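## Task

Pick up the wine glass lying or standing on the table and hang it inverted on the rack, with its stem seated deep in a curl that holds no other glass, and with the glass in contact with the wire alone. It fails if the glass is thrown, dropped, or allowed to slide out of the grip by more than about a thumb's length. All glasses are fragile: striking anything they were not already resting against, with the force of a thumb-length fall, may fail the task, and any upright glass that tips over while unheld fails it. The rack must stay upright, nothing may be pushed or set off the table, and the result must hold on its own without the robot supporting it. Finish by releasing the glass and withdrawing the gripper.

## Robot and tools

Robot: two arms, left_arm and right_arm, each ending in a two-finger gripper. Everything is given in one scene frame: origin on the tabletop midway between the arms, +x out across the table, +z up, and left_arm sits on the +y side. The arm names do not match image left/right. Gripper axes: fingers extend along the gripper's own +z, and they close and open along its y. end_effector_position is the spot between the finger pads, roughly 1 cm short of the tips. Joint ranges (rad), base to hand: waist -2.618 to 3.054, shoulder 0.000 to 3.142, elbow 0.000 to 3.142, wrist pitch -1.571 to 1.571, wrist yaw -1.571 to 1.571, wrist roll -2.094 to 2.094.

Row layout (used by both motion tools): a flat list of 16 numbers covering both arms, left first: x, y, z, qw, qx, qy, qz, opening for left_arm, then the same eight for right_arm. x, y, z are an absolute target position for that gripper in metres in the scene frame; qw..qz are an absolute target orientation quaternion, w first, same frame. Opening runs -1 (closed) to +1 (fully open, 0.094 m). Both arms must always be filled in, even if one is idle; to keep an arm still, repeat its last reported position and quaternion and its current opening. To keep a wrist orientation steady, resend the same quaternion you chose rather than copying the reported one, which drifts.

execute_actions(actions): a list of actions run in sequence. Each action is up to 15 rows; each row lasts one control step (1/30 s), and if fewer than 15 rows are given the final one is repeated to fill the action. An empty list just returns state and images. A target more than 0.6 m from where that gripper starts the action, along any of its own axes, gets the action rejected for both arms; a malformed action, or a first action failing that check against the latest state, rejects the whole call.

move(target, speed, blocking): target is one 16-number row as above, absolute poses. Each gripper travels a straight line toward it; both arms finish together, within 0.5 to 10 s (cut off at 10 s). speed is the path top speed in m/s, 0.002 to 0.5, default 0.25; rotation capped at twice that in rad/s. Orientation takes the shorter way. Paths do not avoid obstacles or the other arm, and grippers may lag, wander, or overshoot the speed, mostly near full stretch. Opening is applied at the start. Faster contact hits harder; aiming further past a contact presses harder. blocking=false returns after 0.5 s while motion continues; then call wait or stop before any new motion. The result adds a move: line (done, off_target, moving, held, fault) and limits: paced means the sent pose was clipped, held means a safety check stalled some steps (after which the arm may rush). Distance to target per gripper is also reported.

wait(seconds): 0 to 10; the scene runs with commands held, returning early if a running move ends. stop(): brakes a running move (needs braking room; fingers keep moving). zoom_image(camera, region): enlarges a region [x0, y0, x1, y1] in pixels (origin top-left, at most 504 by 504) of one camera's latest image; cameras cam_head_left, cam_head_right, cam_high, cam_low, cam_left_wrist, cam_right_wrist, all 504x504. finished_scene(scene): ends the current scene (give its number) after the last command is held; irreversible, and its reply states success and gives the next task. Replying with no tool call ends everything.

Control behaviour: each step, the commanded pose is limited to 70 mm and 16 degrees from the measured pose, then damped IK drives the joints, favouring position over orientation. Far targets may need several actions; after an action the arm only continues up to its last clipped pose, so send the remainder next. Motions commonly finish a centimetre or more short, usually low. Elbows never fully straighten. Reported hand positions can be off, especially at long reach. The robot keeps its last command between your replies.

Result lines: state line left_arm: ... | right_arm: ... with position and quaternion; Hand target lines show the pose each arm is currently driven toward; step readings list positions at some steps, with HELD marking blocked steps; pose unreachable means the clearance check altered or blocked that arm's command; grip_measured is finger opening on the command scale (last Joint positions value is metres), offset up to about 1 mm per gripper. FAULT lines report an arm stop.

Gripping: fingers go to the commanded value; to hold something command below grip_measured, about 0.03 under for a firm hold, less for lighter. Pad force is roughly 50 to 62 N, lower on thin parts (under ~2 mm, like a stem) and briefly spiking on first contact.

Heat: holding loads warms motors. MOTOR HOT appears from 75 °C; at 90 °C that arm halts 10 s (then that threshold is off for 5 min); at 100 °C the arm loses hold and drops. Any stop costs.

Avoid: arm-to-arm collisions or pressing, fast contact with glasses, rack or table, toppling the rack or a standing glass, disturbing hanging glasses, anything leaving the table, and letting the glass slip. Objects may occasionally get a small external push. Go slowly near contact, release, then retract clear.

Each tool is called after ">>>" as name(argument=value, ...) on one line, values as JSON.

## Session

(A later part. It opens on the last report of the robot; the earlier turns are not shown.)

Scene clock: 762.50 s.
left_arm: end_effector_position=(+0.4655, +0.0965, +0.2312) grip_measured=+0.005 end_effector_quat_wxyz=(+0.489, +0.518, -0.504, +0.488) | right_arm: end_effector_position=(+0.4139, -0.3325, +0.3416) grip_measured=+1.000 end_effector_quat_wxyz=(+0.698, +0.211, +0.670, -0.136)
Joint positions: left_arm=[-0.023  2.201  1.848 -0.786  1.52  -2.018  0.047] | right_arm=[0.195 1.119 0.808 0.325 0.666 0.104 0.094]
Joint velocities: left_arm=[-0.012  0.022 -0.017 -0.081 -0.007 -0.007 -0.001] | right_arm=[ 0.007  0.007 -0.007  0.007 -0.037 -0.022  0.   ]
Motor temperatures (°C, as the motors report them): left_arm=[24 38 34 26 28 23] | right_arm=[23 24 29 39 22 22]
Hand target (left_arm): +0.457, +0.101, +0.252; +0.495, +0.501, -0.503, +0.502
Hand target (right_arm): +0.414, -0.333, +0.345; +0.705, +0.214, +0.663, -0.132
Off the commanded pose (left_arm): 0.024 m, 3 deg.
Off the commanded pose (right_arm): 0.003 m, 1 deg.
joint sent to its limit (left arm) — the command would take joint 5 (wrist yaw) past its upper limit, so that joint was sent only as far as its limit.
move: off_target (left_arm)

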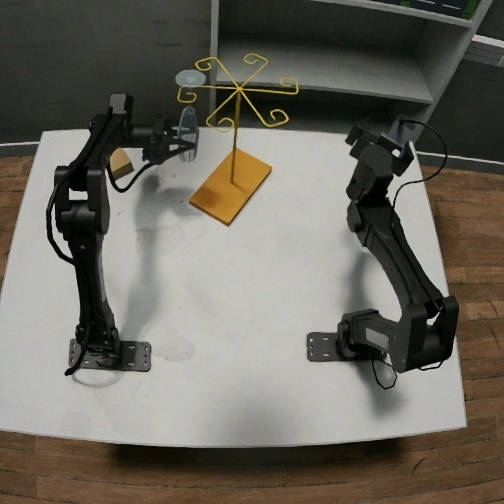

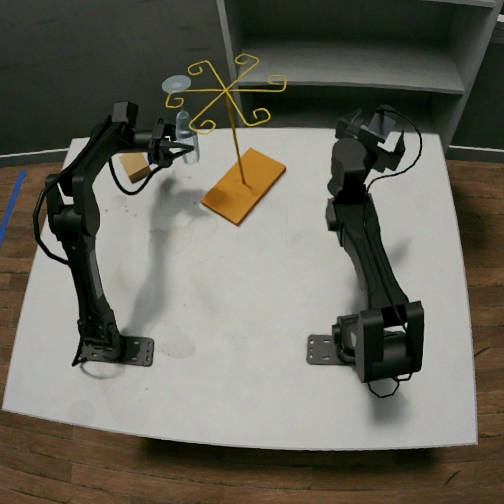

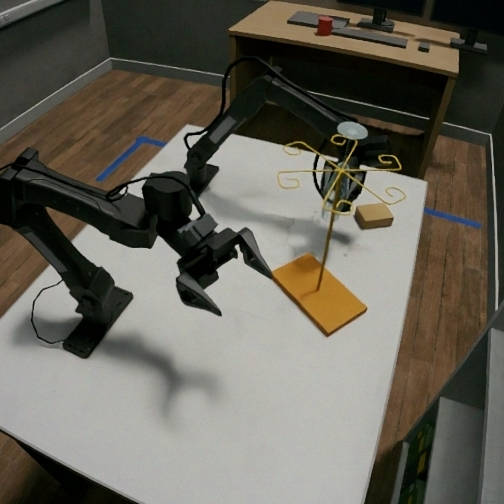

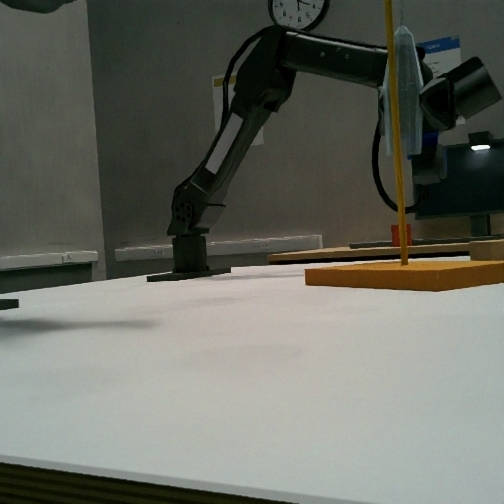

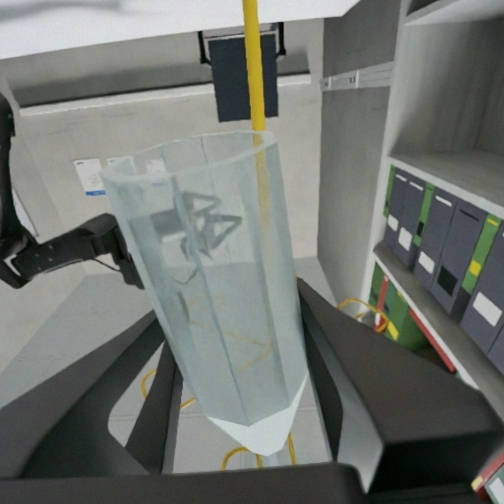

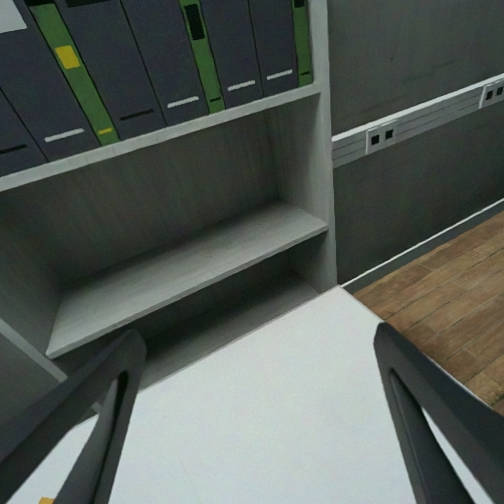

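>>> execute_actions(actions=[])

>>> zoom_image(camera="cam_head_left", region=[140,50,260,150])

Scene clock: 788.43 s.
left_arm: end_effector_position=(+0.4652, +0.0965, +0.2311) grip_measured=+0.005 end_effector_quat_wxyz=(+0.489, +0.519, -0.504, +0.487) | right_arm: end_effector_position=(+0.4139, -0.3325, +0.3417) grip_measured=+1.000 end_effector_quat_wxyz=(+0.698, +0.211, +0.670, -0.136)
Joint positions: left_arm=[-0.023  2.201  1.848 -0.791  1.52  -2.014  0.047] | right_arm=[0.195 1.119 0.808 0.326 0.666 0.104 0.094]
Joint velocities: left_arm=[-0.007  0.017  0.012  0.007 -0.037  0.022 -0.001] | right_arm=[ 0.012  0.007  0.007  0.051  0.037 -0.081  0.   ]
Motor temperatures (°C, as the motors report them): left_arm=[24 39 34 26 28 23] | right_arm=[23 24 29 39 22 22]
Hand target (left_arm): +0.457, +0.101, +0.252; +0.495, +0.501, -0.503, +0.502
Hand target (right_arm): +0.414, -0.333, +0.345; +0.705, +0.214, +0.663, -0.132
Off the commanded pose (left_arm): 0.024 m, 3 deg.
Off the commanded pose (right_arm): 0.003 m, 1 deg.

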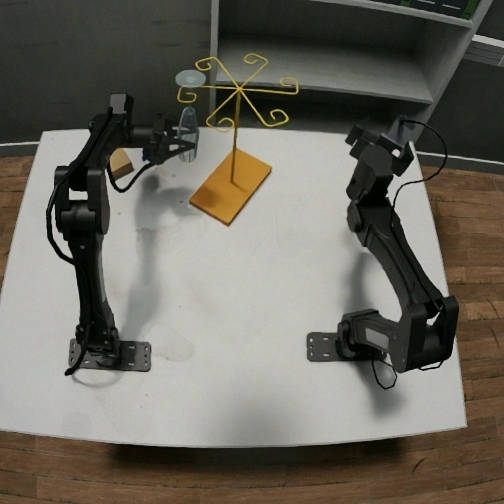

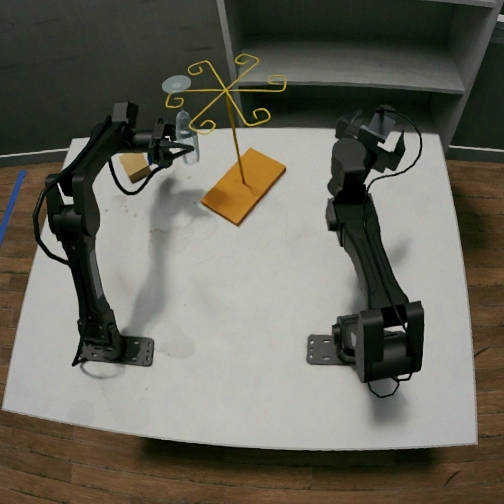

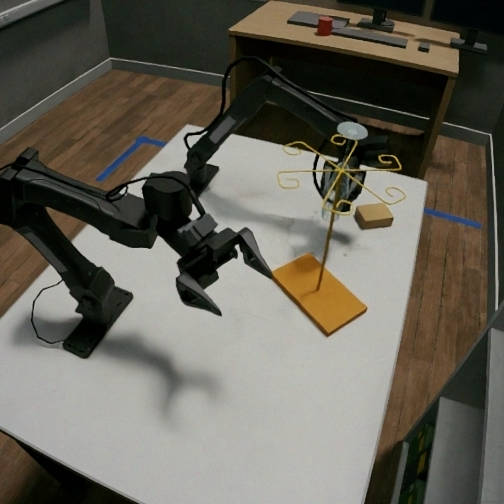

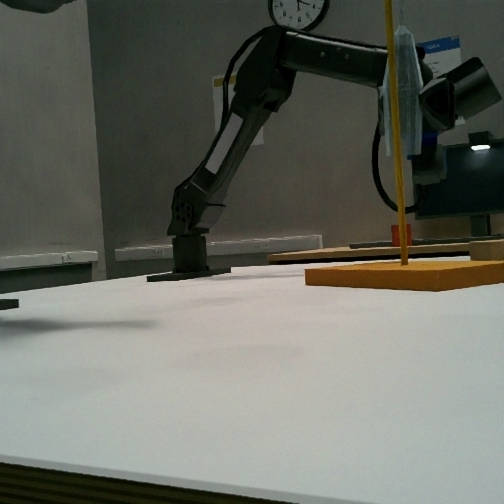

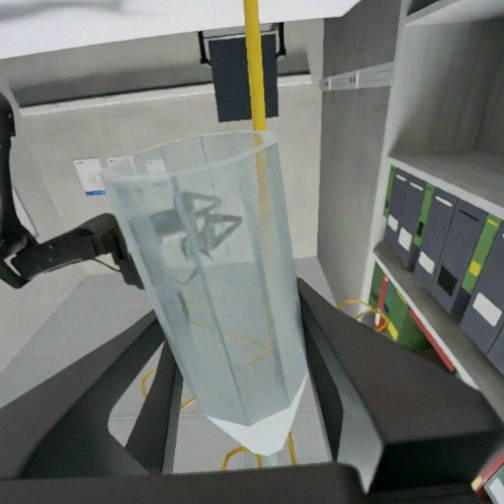

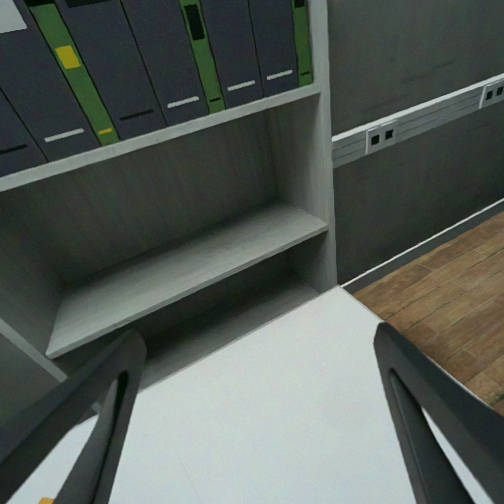

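Region (140, 50, 260, 150) of cam_head_left's 504x504 image, scaled by 4.200, with more detail than that image has.

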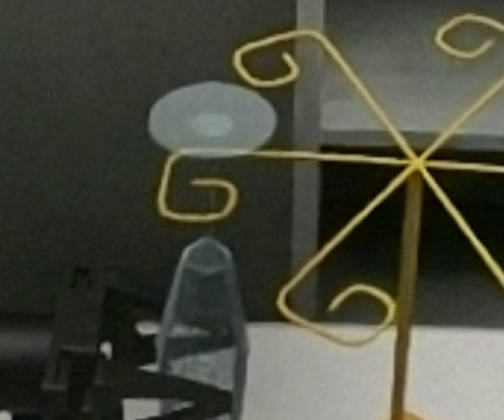

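>>> move(target=[0.457,0.117,0.253,0.500,0.500,-0.500,0.500,-0.035,0.4135,-0.3326,0.345,0.705,0.214,0.663,-0.132,1], speed=0.01)

>>> zoom_image(camera="cam_head_left", region=[140,50,260,150])

>>> zoom_image(camera="cam_high", region=[250,70,410,230])

Scene clock: 802.67 s.
left_arm: end_effector_position=(+0.4601, +0.1119, +0.2265) grip_measured=+0.005 end_effector_quat_wxyz=(+0.488, +0.533, -0.491, +0.486) | right_arm: end_effector_position=(+0.4139, -0.3325, +0.3416) grip_measured=+1.000 end_effector_quat_wxyz=(+0.698, +0.211, +0.670, -0.136)
Joint positions: left_arm=[ 0.011  2.201  1.848 -0.94   1.517 -1.891  0.047] | right_arm=[0.195 1.119 0.808 0.325 0.666 0.104 0.094]
Joint velocities: left_arm=[ 0.002 -0.007 -0.017 -0.066 -0.022  0.037 -0.001] | right_arm=[-0.007  0.002 -0.007  0.022  0.022  0.007  0.   ]
Motor temperatures (°C, as the motors report them): left_arm=[24 39 34 26 28 23] | right_arm=[23 24 29 39 22 22]
Hand target (left_arm): +0.456, +0.116, +0.252; +0.488, +0.511, -0.492, +0.508
Hand target (right_arm): +0.414, -0.333, +0.345; +0.705, +0.214, +0.663, -0.132
Off the commanded pose (left_arm): 0.027 m, 4 deg.
Off the commanded pose (right_arm): 0.003 m, 1 deg.
joint sent to its limit (left arm) — the command would take joint 5 (wrist yaw) past its upper limit, so that joint was sent only as far as its limit.
move: off_target (left_arm)

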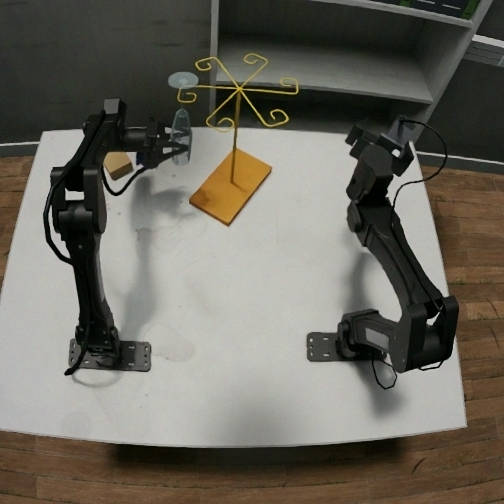

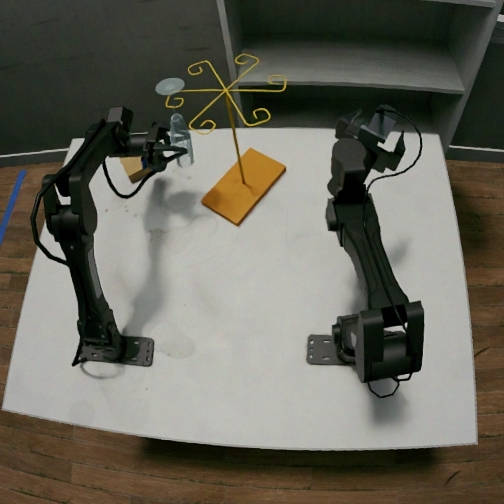

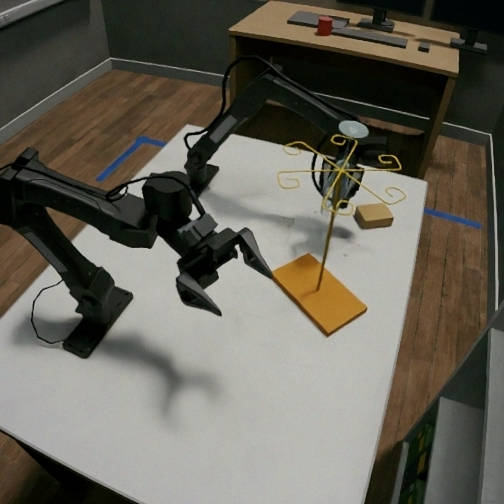

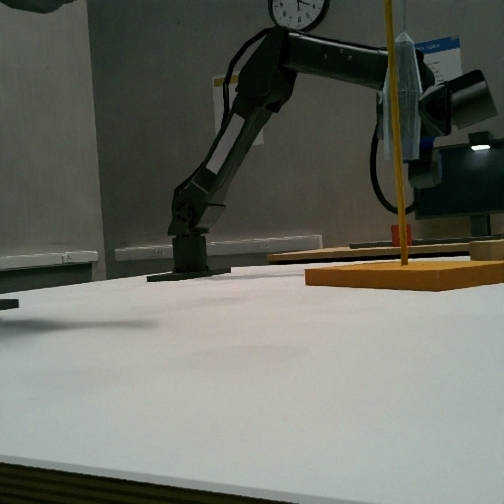

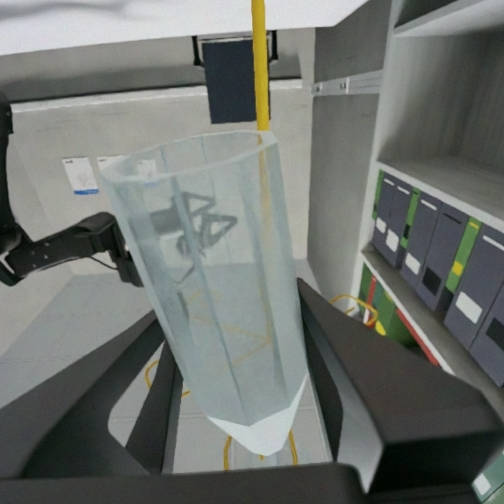

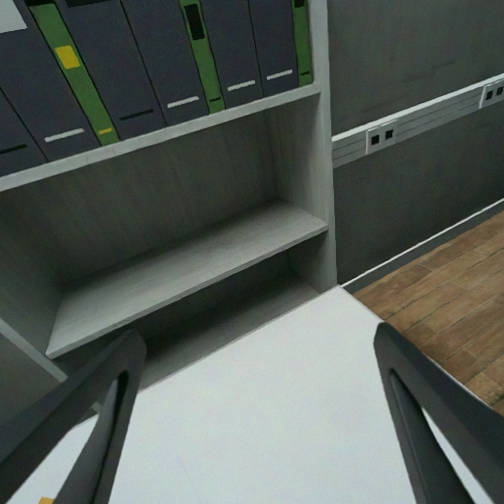

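Region (140, 50, 260, 150) of cam_head_left's 504x504 image, scaled by 4.200, with more detail than that image has.

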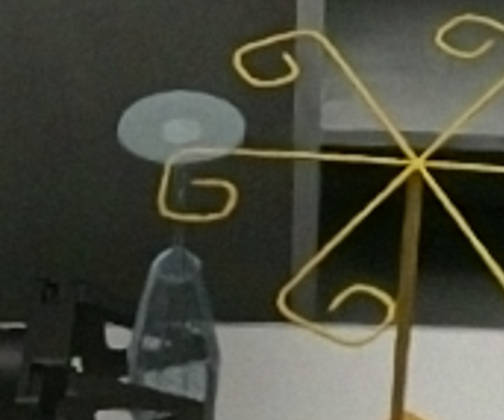

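Region (250, 70, 410, 230) of cam_high's 504x504 image, scaled by 3.150, with more detail than that image has.

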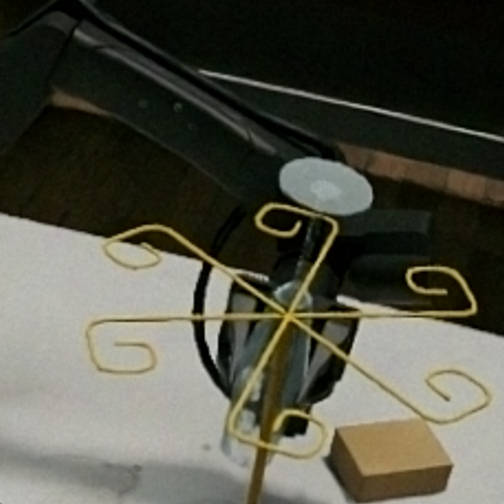

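>>> move(target=[0.445,0.117,0.255,0.495,0.505,-0.495,0.505,-0.035,0.4135,-0.3326,0.345,0.705,0.214,0.663,-0.132,1], speed=0.01)

>>> zoom_image(camera="cam_head_left", region=[140,50,260,150])

>>> zoom_image(camera="cam_high", region=[250,70,410,230])

Scene clock: 819.47 s.
left_arm: end_effector_position=(+0.4508, +0.1117, +0.2307) grip_measured=+0.005 end_effector_quat_wxyz=(+0.486, +0.529, -0.496, +0.488) | right_arm: end_effector_position=(+0.4139, -0.3325, +0.3417) grip_measured=+1.000 end_effector_quat_wxyz=(+0.698, +0.211, +0.670, -0.136)
Joint positions: left_arm=[ 0.011  2.187  1.848 -1.04   1.517 -1.793  0.047] | right_arm=[0.195 1.119 0.808 0.326 0.666 0.104 0.094]
Joint velocities: left_arm=[ 0.012  0.012 -0.007 -0.081  0.022 -0.037 -0.001] | right_arm=[-0.012 -0.007 -0.007 -0.066 -0.037 -0.037  0.   ]
Motor temperatures (°C, as the motors report them): left_arm=[24 39 35 25 28 23] | right_arm=[23 24 29 39 22 22]
Hand target (left_arm): +0.445, +0.116, +0.254; +0.488, +0.511, -0.493, +0.508
Hand target (right_arm): +0.414, -0.333, +0.345; +0.705, +0.214, +0.663, -0.132
Off the commanded pose (left_arm): 0.026 m, 4 deg.
Off the commanded pose (right_arm): 0.003 m, 1 deg.
joint sent to its limit (left arm) — the command would take joint 5 (wrist yaw) past its upper limit, so that joint was sent only as far as its limit.
move: off_target (left_arm)

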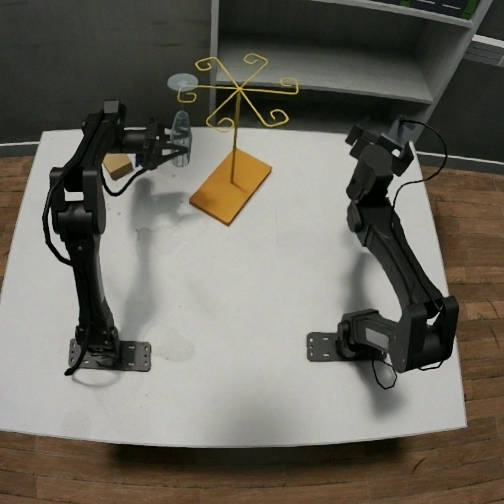

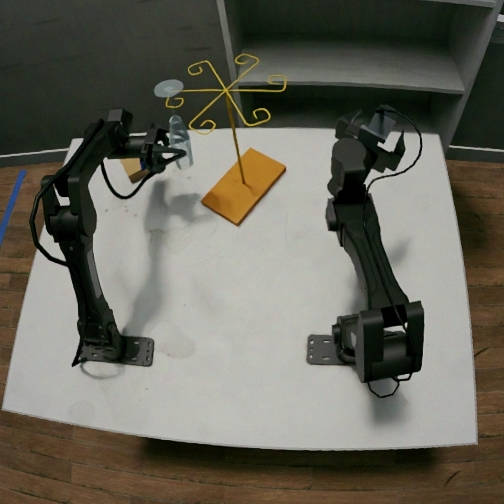

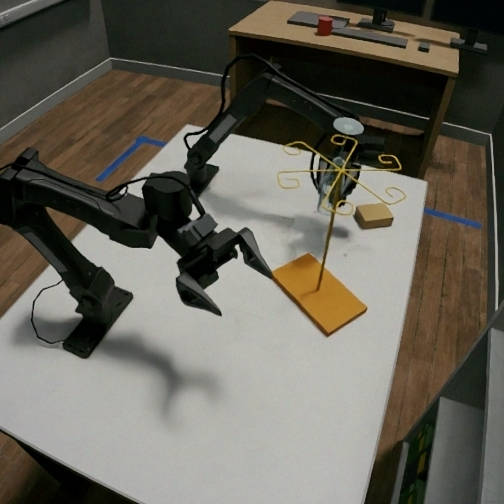

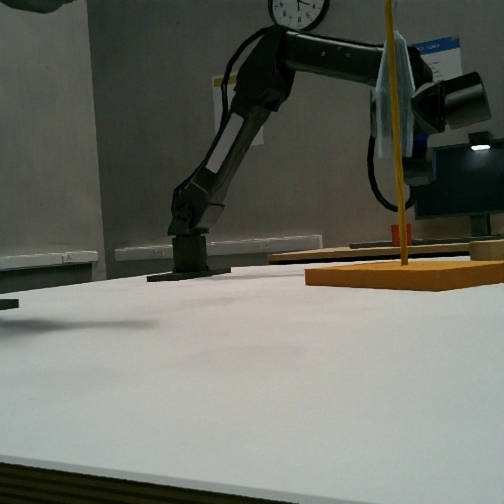

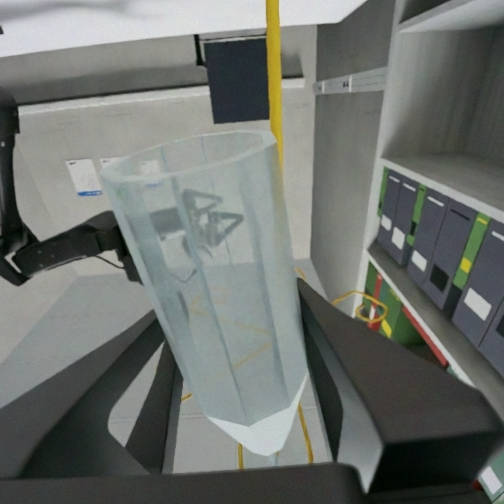

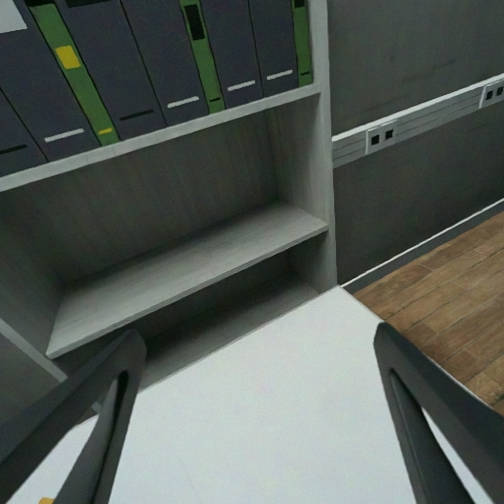

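Region (140, 50, 260, 150) of cam_head_left's 504x504 image, scaled by 4.200, with more detail than that image has.

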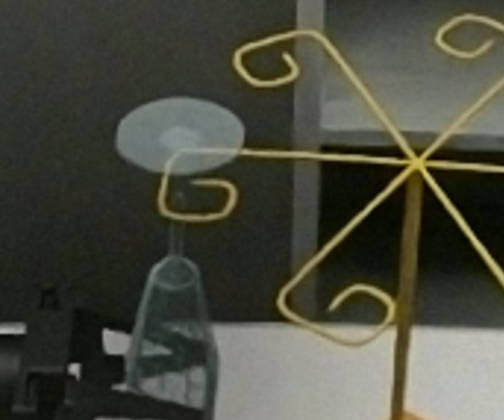

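Region (250, 70, 410, 230) of cam_high's 504x504 image, scaled by 3.150, with more detail than that image has.

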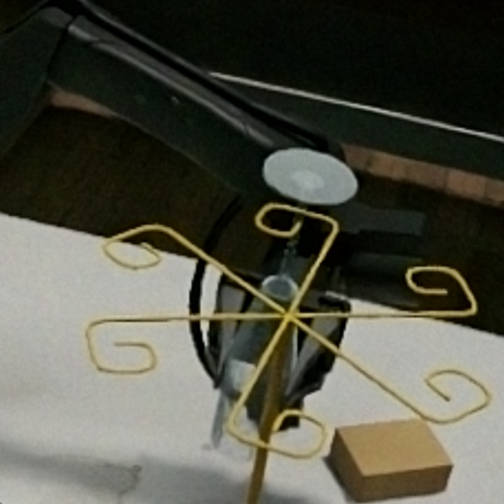

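>>> move(target=[0.435,0.117,0.255,0.485,0.515,-0.485,0.515,-0.035,0.4135,-0.3326,0.345,0.705,0.214,0.663,-0.132,1], speed=0.01)

>>> zoom_image(camera="cam_head_left", region=[140,50,260,150])

>>> zoom_image(camera="cam_high", region=[250,70,410,230])

Scene clock: 843.43 s.
left_arm: end_effector_position=(+0.4384, +0.1114, +0.2324) grip_measured=+0.005 end_effector_quat_wxyz=(+0.488, +0.532, -0.493, +0.485) | right_arm: end_effector_position=(+0.4139, -0.3325, +0.3416) grip_measured=+1.000 end_effector_quat_wxyz=(+0.698, +0.211, +0.670, -0.136)
Joint positions: left_arm=[ 0.011  2.134  1.771 -1.017  1.516 -1.802  0.047] | right_arm=[0.195 1.119 0.808 0.325 0.666 0.104 0.094]
Joint velocities: left_arm=[-0.012 -0.017 -0.012 -0.007  0.022  0.066 -0.   ] | right_arm=[-0.007  0.017  0.002  0.007 -0.037  0.007  0.   ]
Motor temperatures (°C, as the motors report them): left_arm=[24 40 34 25 28 23] | right_arm=[23 24 29 39 22 22]
Hand target (left_arm): +0.435, +0.117, +0.254; +0.488, +0.512, -0.492, +0.508
Hand target (right_arm): +0.414, -0.333, +0.345; +0.705, +0.214, +0.663, -0.132
Off the commanded pose (left_arm): 0.024 m, 4 deg.
Off the commanded pose (right_arm): 0.003 m, 1 deg.
joint sent to its limit (left arm) — the command would take joint 5 (wrist yaw) past its upper limit, so that joint was sent only as far as its limit.
move: off_target (left_arm)

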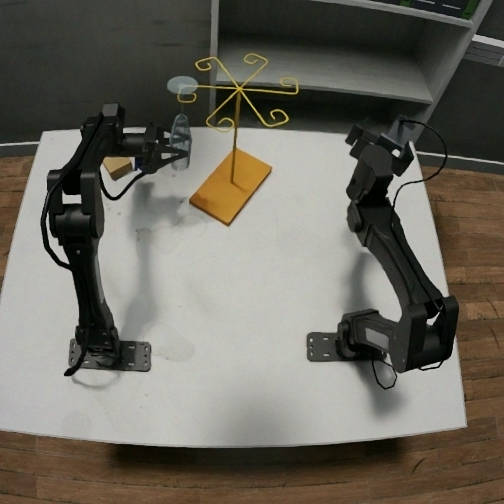

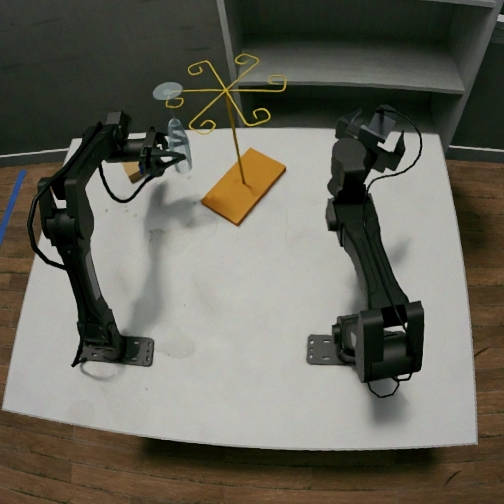

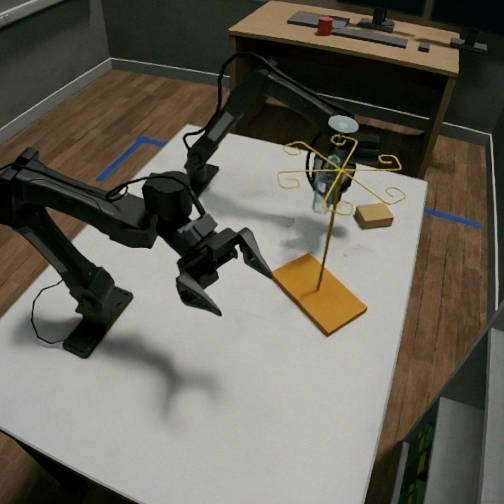

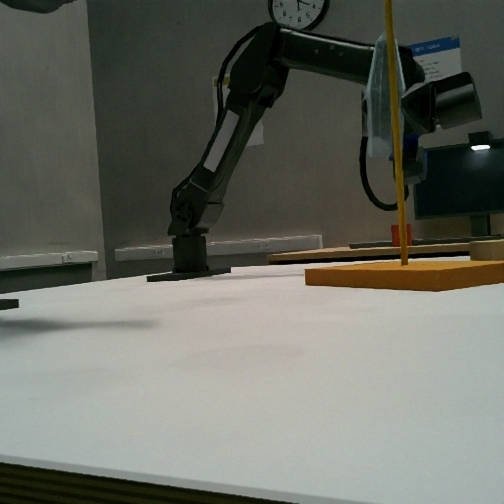

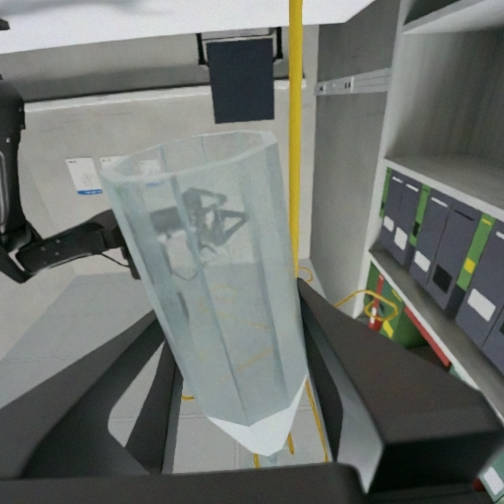

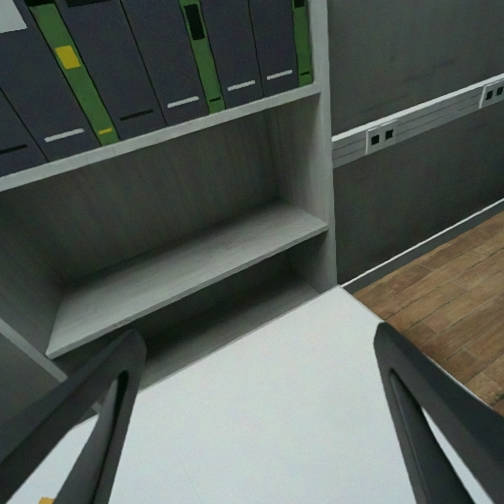

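Region (140, 50, 260, 150) of cam_head_left's 504x504 image, scaled by 4.200, with more detail than that image has.

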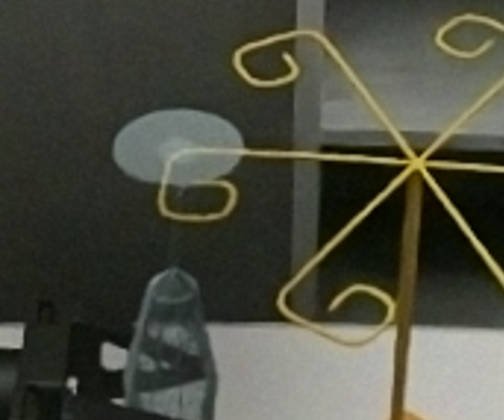

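Region (250, 70, 410, 230) of cam_high's 504x504 image, scaled by 3.150, with more detail than that image has.

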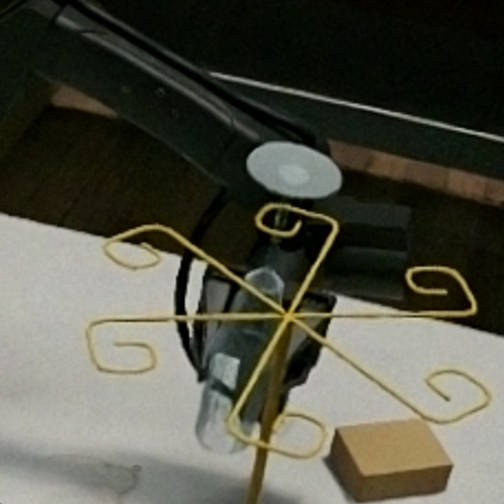

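>>> move(target=[0.435,0.102,0.255,0.49,0.51,-0.49,0.51,-0.035,0.4135,-0.3326,0.345,0.705,0.214,0.663,-0.132,1], speed=0.01)

>>> zoom_image(camera="cam_head_left", region=[140,50,260,150])

>>> zoom_image(camera="cam_high", region=[250,70,410,230])

Scene clock: 871.03 s.
left_arm: end_effector_position=(+0.4438, +0.1084, +0.2328) grip_measured=+0.005 end_effector_quat_wxyz=(+0.487, +0.533, -0.492, +0.485) | right_arm: end_effector_position=(+0.4139, -0.3325, +0.3417) grip_measured=+1.000 end_effector_quat_wxyz=(+0.698, +0.211, +0.670, -0.136)
Joint positions: left_arm=[ 0.004  2.112  1.727 -0.836  1.513 -1.963  0.047] | right_arm=[0.195 1.119 0.808 0.326 0.666 0.104 0.094]
Joint velocities: left_arm=[-0.007 -0.022 -0.056  0.125 -0.037 -0.095 -0.   ] | right_arm=[-0.022 -0.002 -0.017  0.037  0.007 -0.022  0.   ]
Motor temperatures (°C, as the motors report them): left_arm=[24 41 34 25 28 23] | right_arm=[23 24 29 39 22 22]
Hand target (left_arm): +0.435, +0.102, +0.255; +0.495, +0.506, -0.500, +0.499
Hand target (right_arm): +0.414, -0.333, +0.345; +0.705, +0.214, +0.663, -0.132
Off the commanded pose (left_arm): 0.025 m, 4 deg.
Off the commanded pose (right_arm): 0.003 m, 1 deg.
move: off_target (left_arm)

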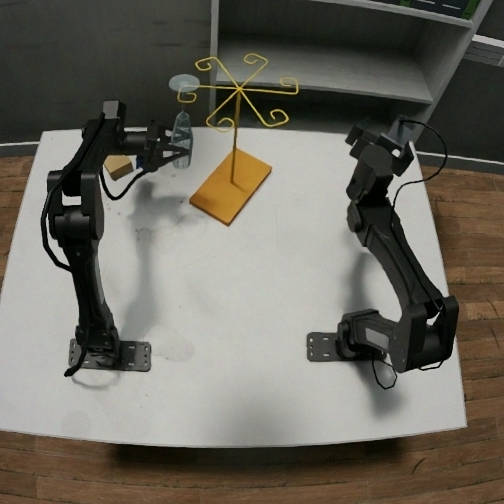

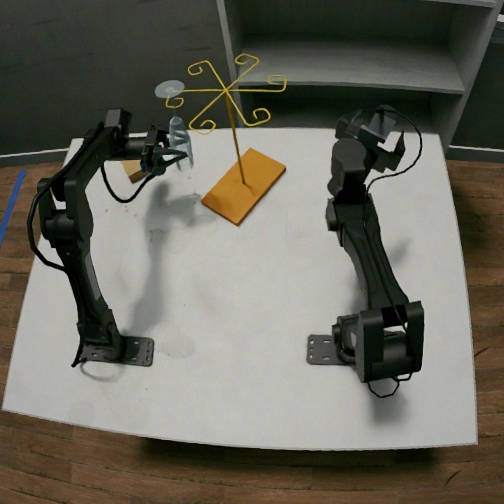

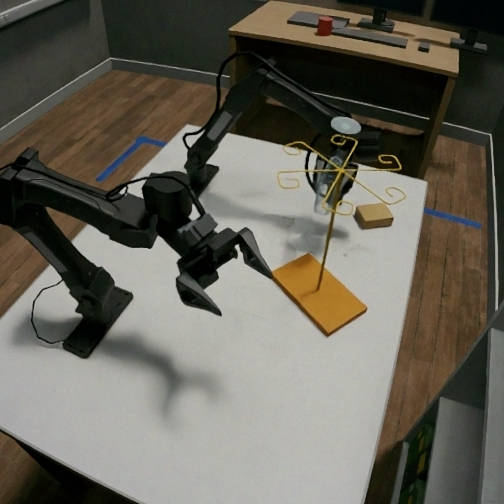

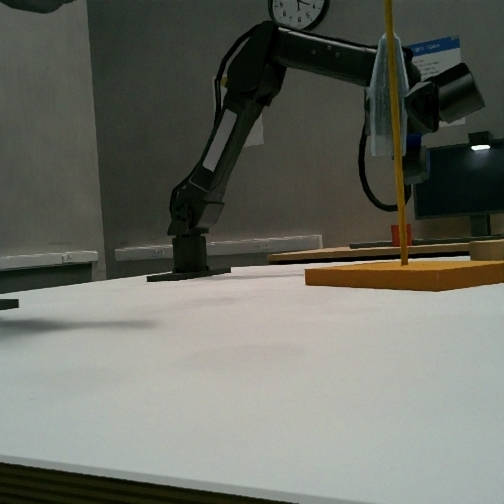

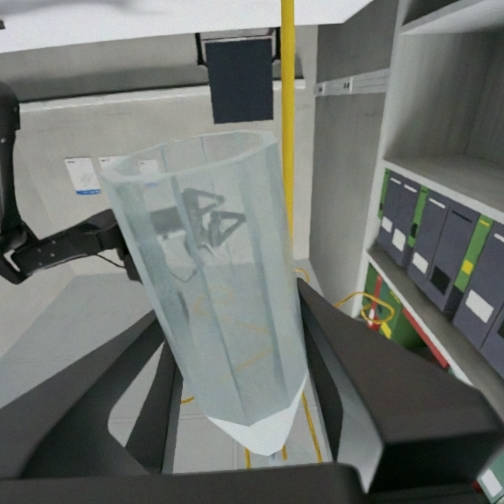

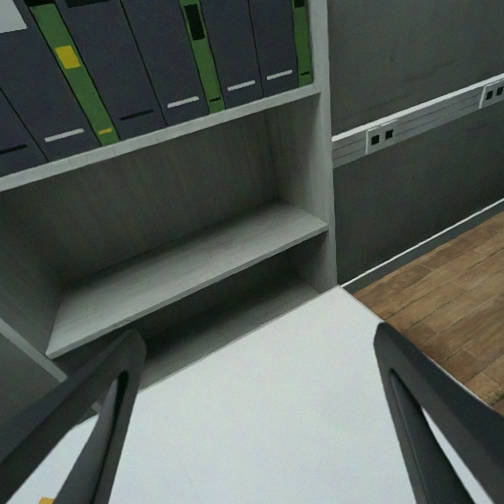

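Region (140, 50, 260, 150) of cam_head_left's 504x504 image, scaled by 4.200, with more detail than that image has.

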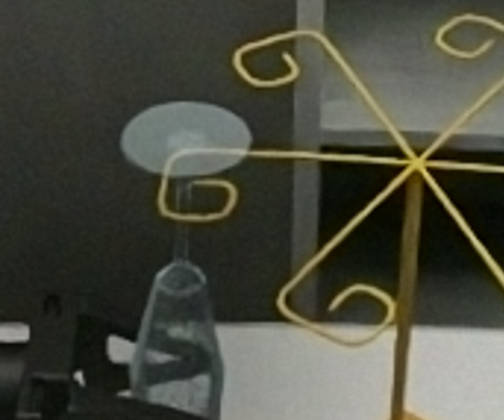

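Region (250, 70, 410, 230) of cam_high's 504x504 image, scaled by 3.150, with more detail than that image has.

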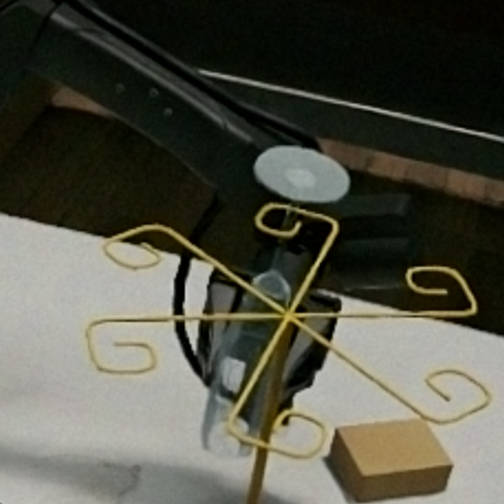

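>>> move(target=[0.426,0.104,0.255,0.49,0.51,-0.49,0.51,-0.035,0.4135,-0.3326,0.345,0.705,0.214,0.663,-0.132,1], speed=0.01)

>>> zoom_image(camera="cam_head_left", region=[140,50,260,150])

>>> zoom_image(camera="cam_high", region=[250,70,410,230])

Scene clock: 882.10 s.
left_arm: end_effector_position=(+0.4355, +0.1083, +0.2332) grip_measured=+0.005 end_effector_quat_wxyz=(+0.487, +0.535, -0.490, +0.487) | right_arm: end_effector_position=(+0.4139, -0.3325, +0.3416) grip_measured=+1.000 end_effector_quat_wxyz=(+0.698, +0.211, +0.670, -0.136)
Joint positions: left_arm=[ 0.004  2.046  1.614 -0.672  1.512 -2.082  0.047] | right_arm=[0.195 1.119 0.808 0.325 0.666 0.104 0.094]
Joint velocities: left_arm=[-0.007  0.002  0.002  0.037  0.051 -0.022 -0.   ] | right_arm=[-0.012 -0.012  0.002 -0.007 -0.051  0.066  0.   ]
Motor temperatures (°C, as the motors report them): left_arm=[24 41 34 25 28 23] | right_arm=[23 24 29 39 22 22]
Hand target (left_arm): +0.426, +0.104, +0.254; +0.493, +0.507, -0.499, +0.501
Hand target (right_arm): +0.414, -0.333, +0.345; +0.705, +0.214, +0.663, -0.132
Off the commanded pose (left_arm): 0.024 m, 4 deg.
Off the commanded pose (right_arm): 0.003 m, 1 deg.
joint sent to its limit (left arm) — the command would take joint 6 (wrist roll) past its lower limit, so that joint was sent only as far as its limit.
move: off_target (left_arm)

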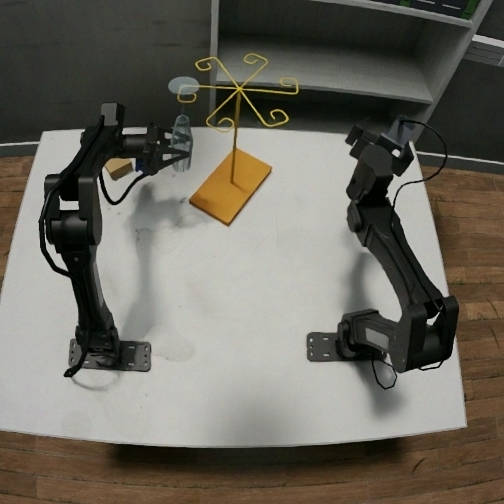

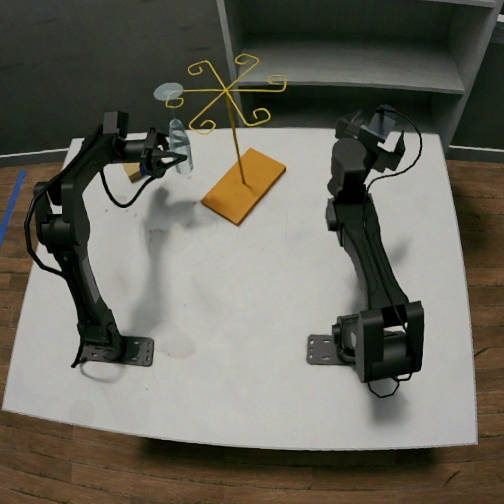

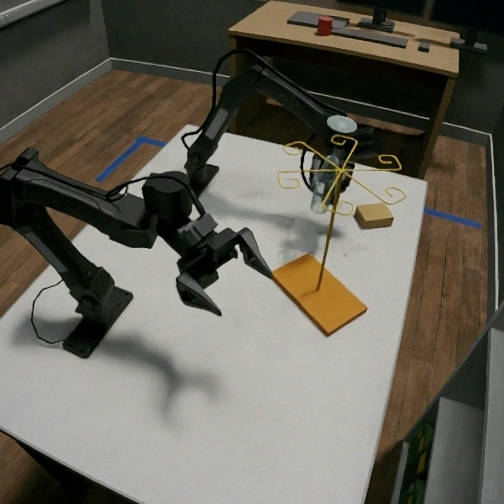

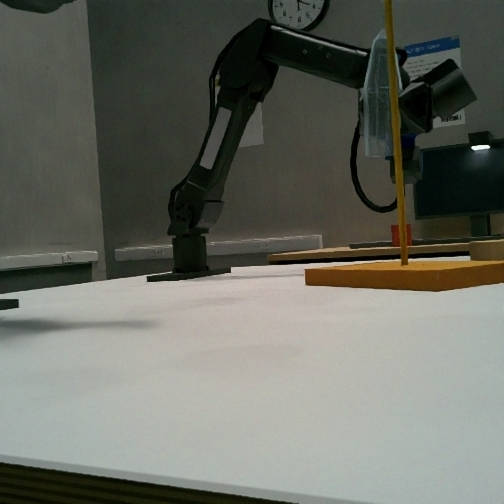

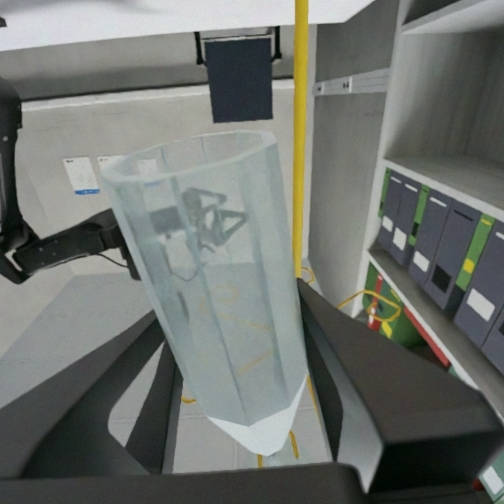

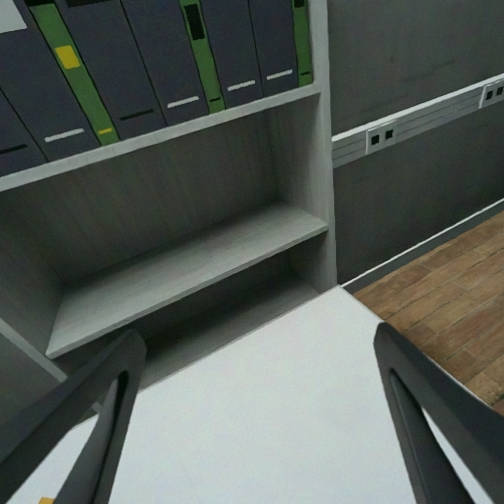

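Region (140, 50, 260, 150) of cam_head_left's 504x504 image, scaled by 4.200, with more detail than that image has.

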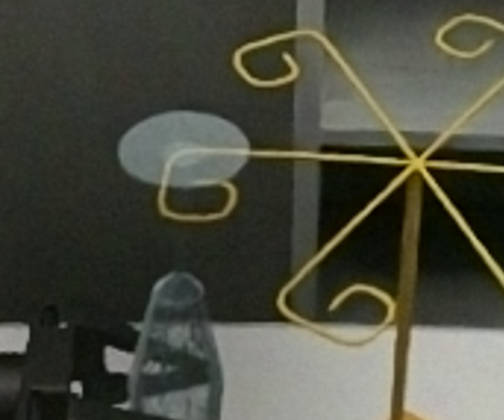

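Region (250, 70, 410, 230) of cam_high's 504x504 image, scaled by 3.150, with more detail than that image has.

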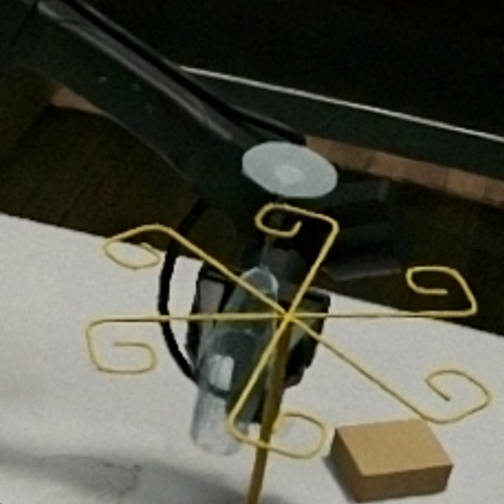

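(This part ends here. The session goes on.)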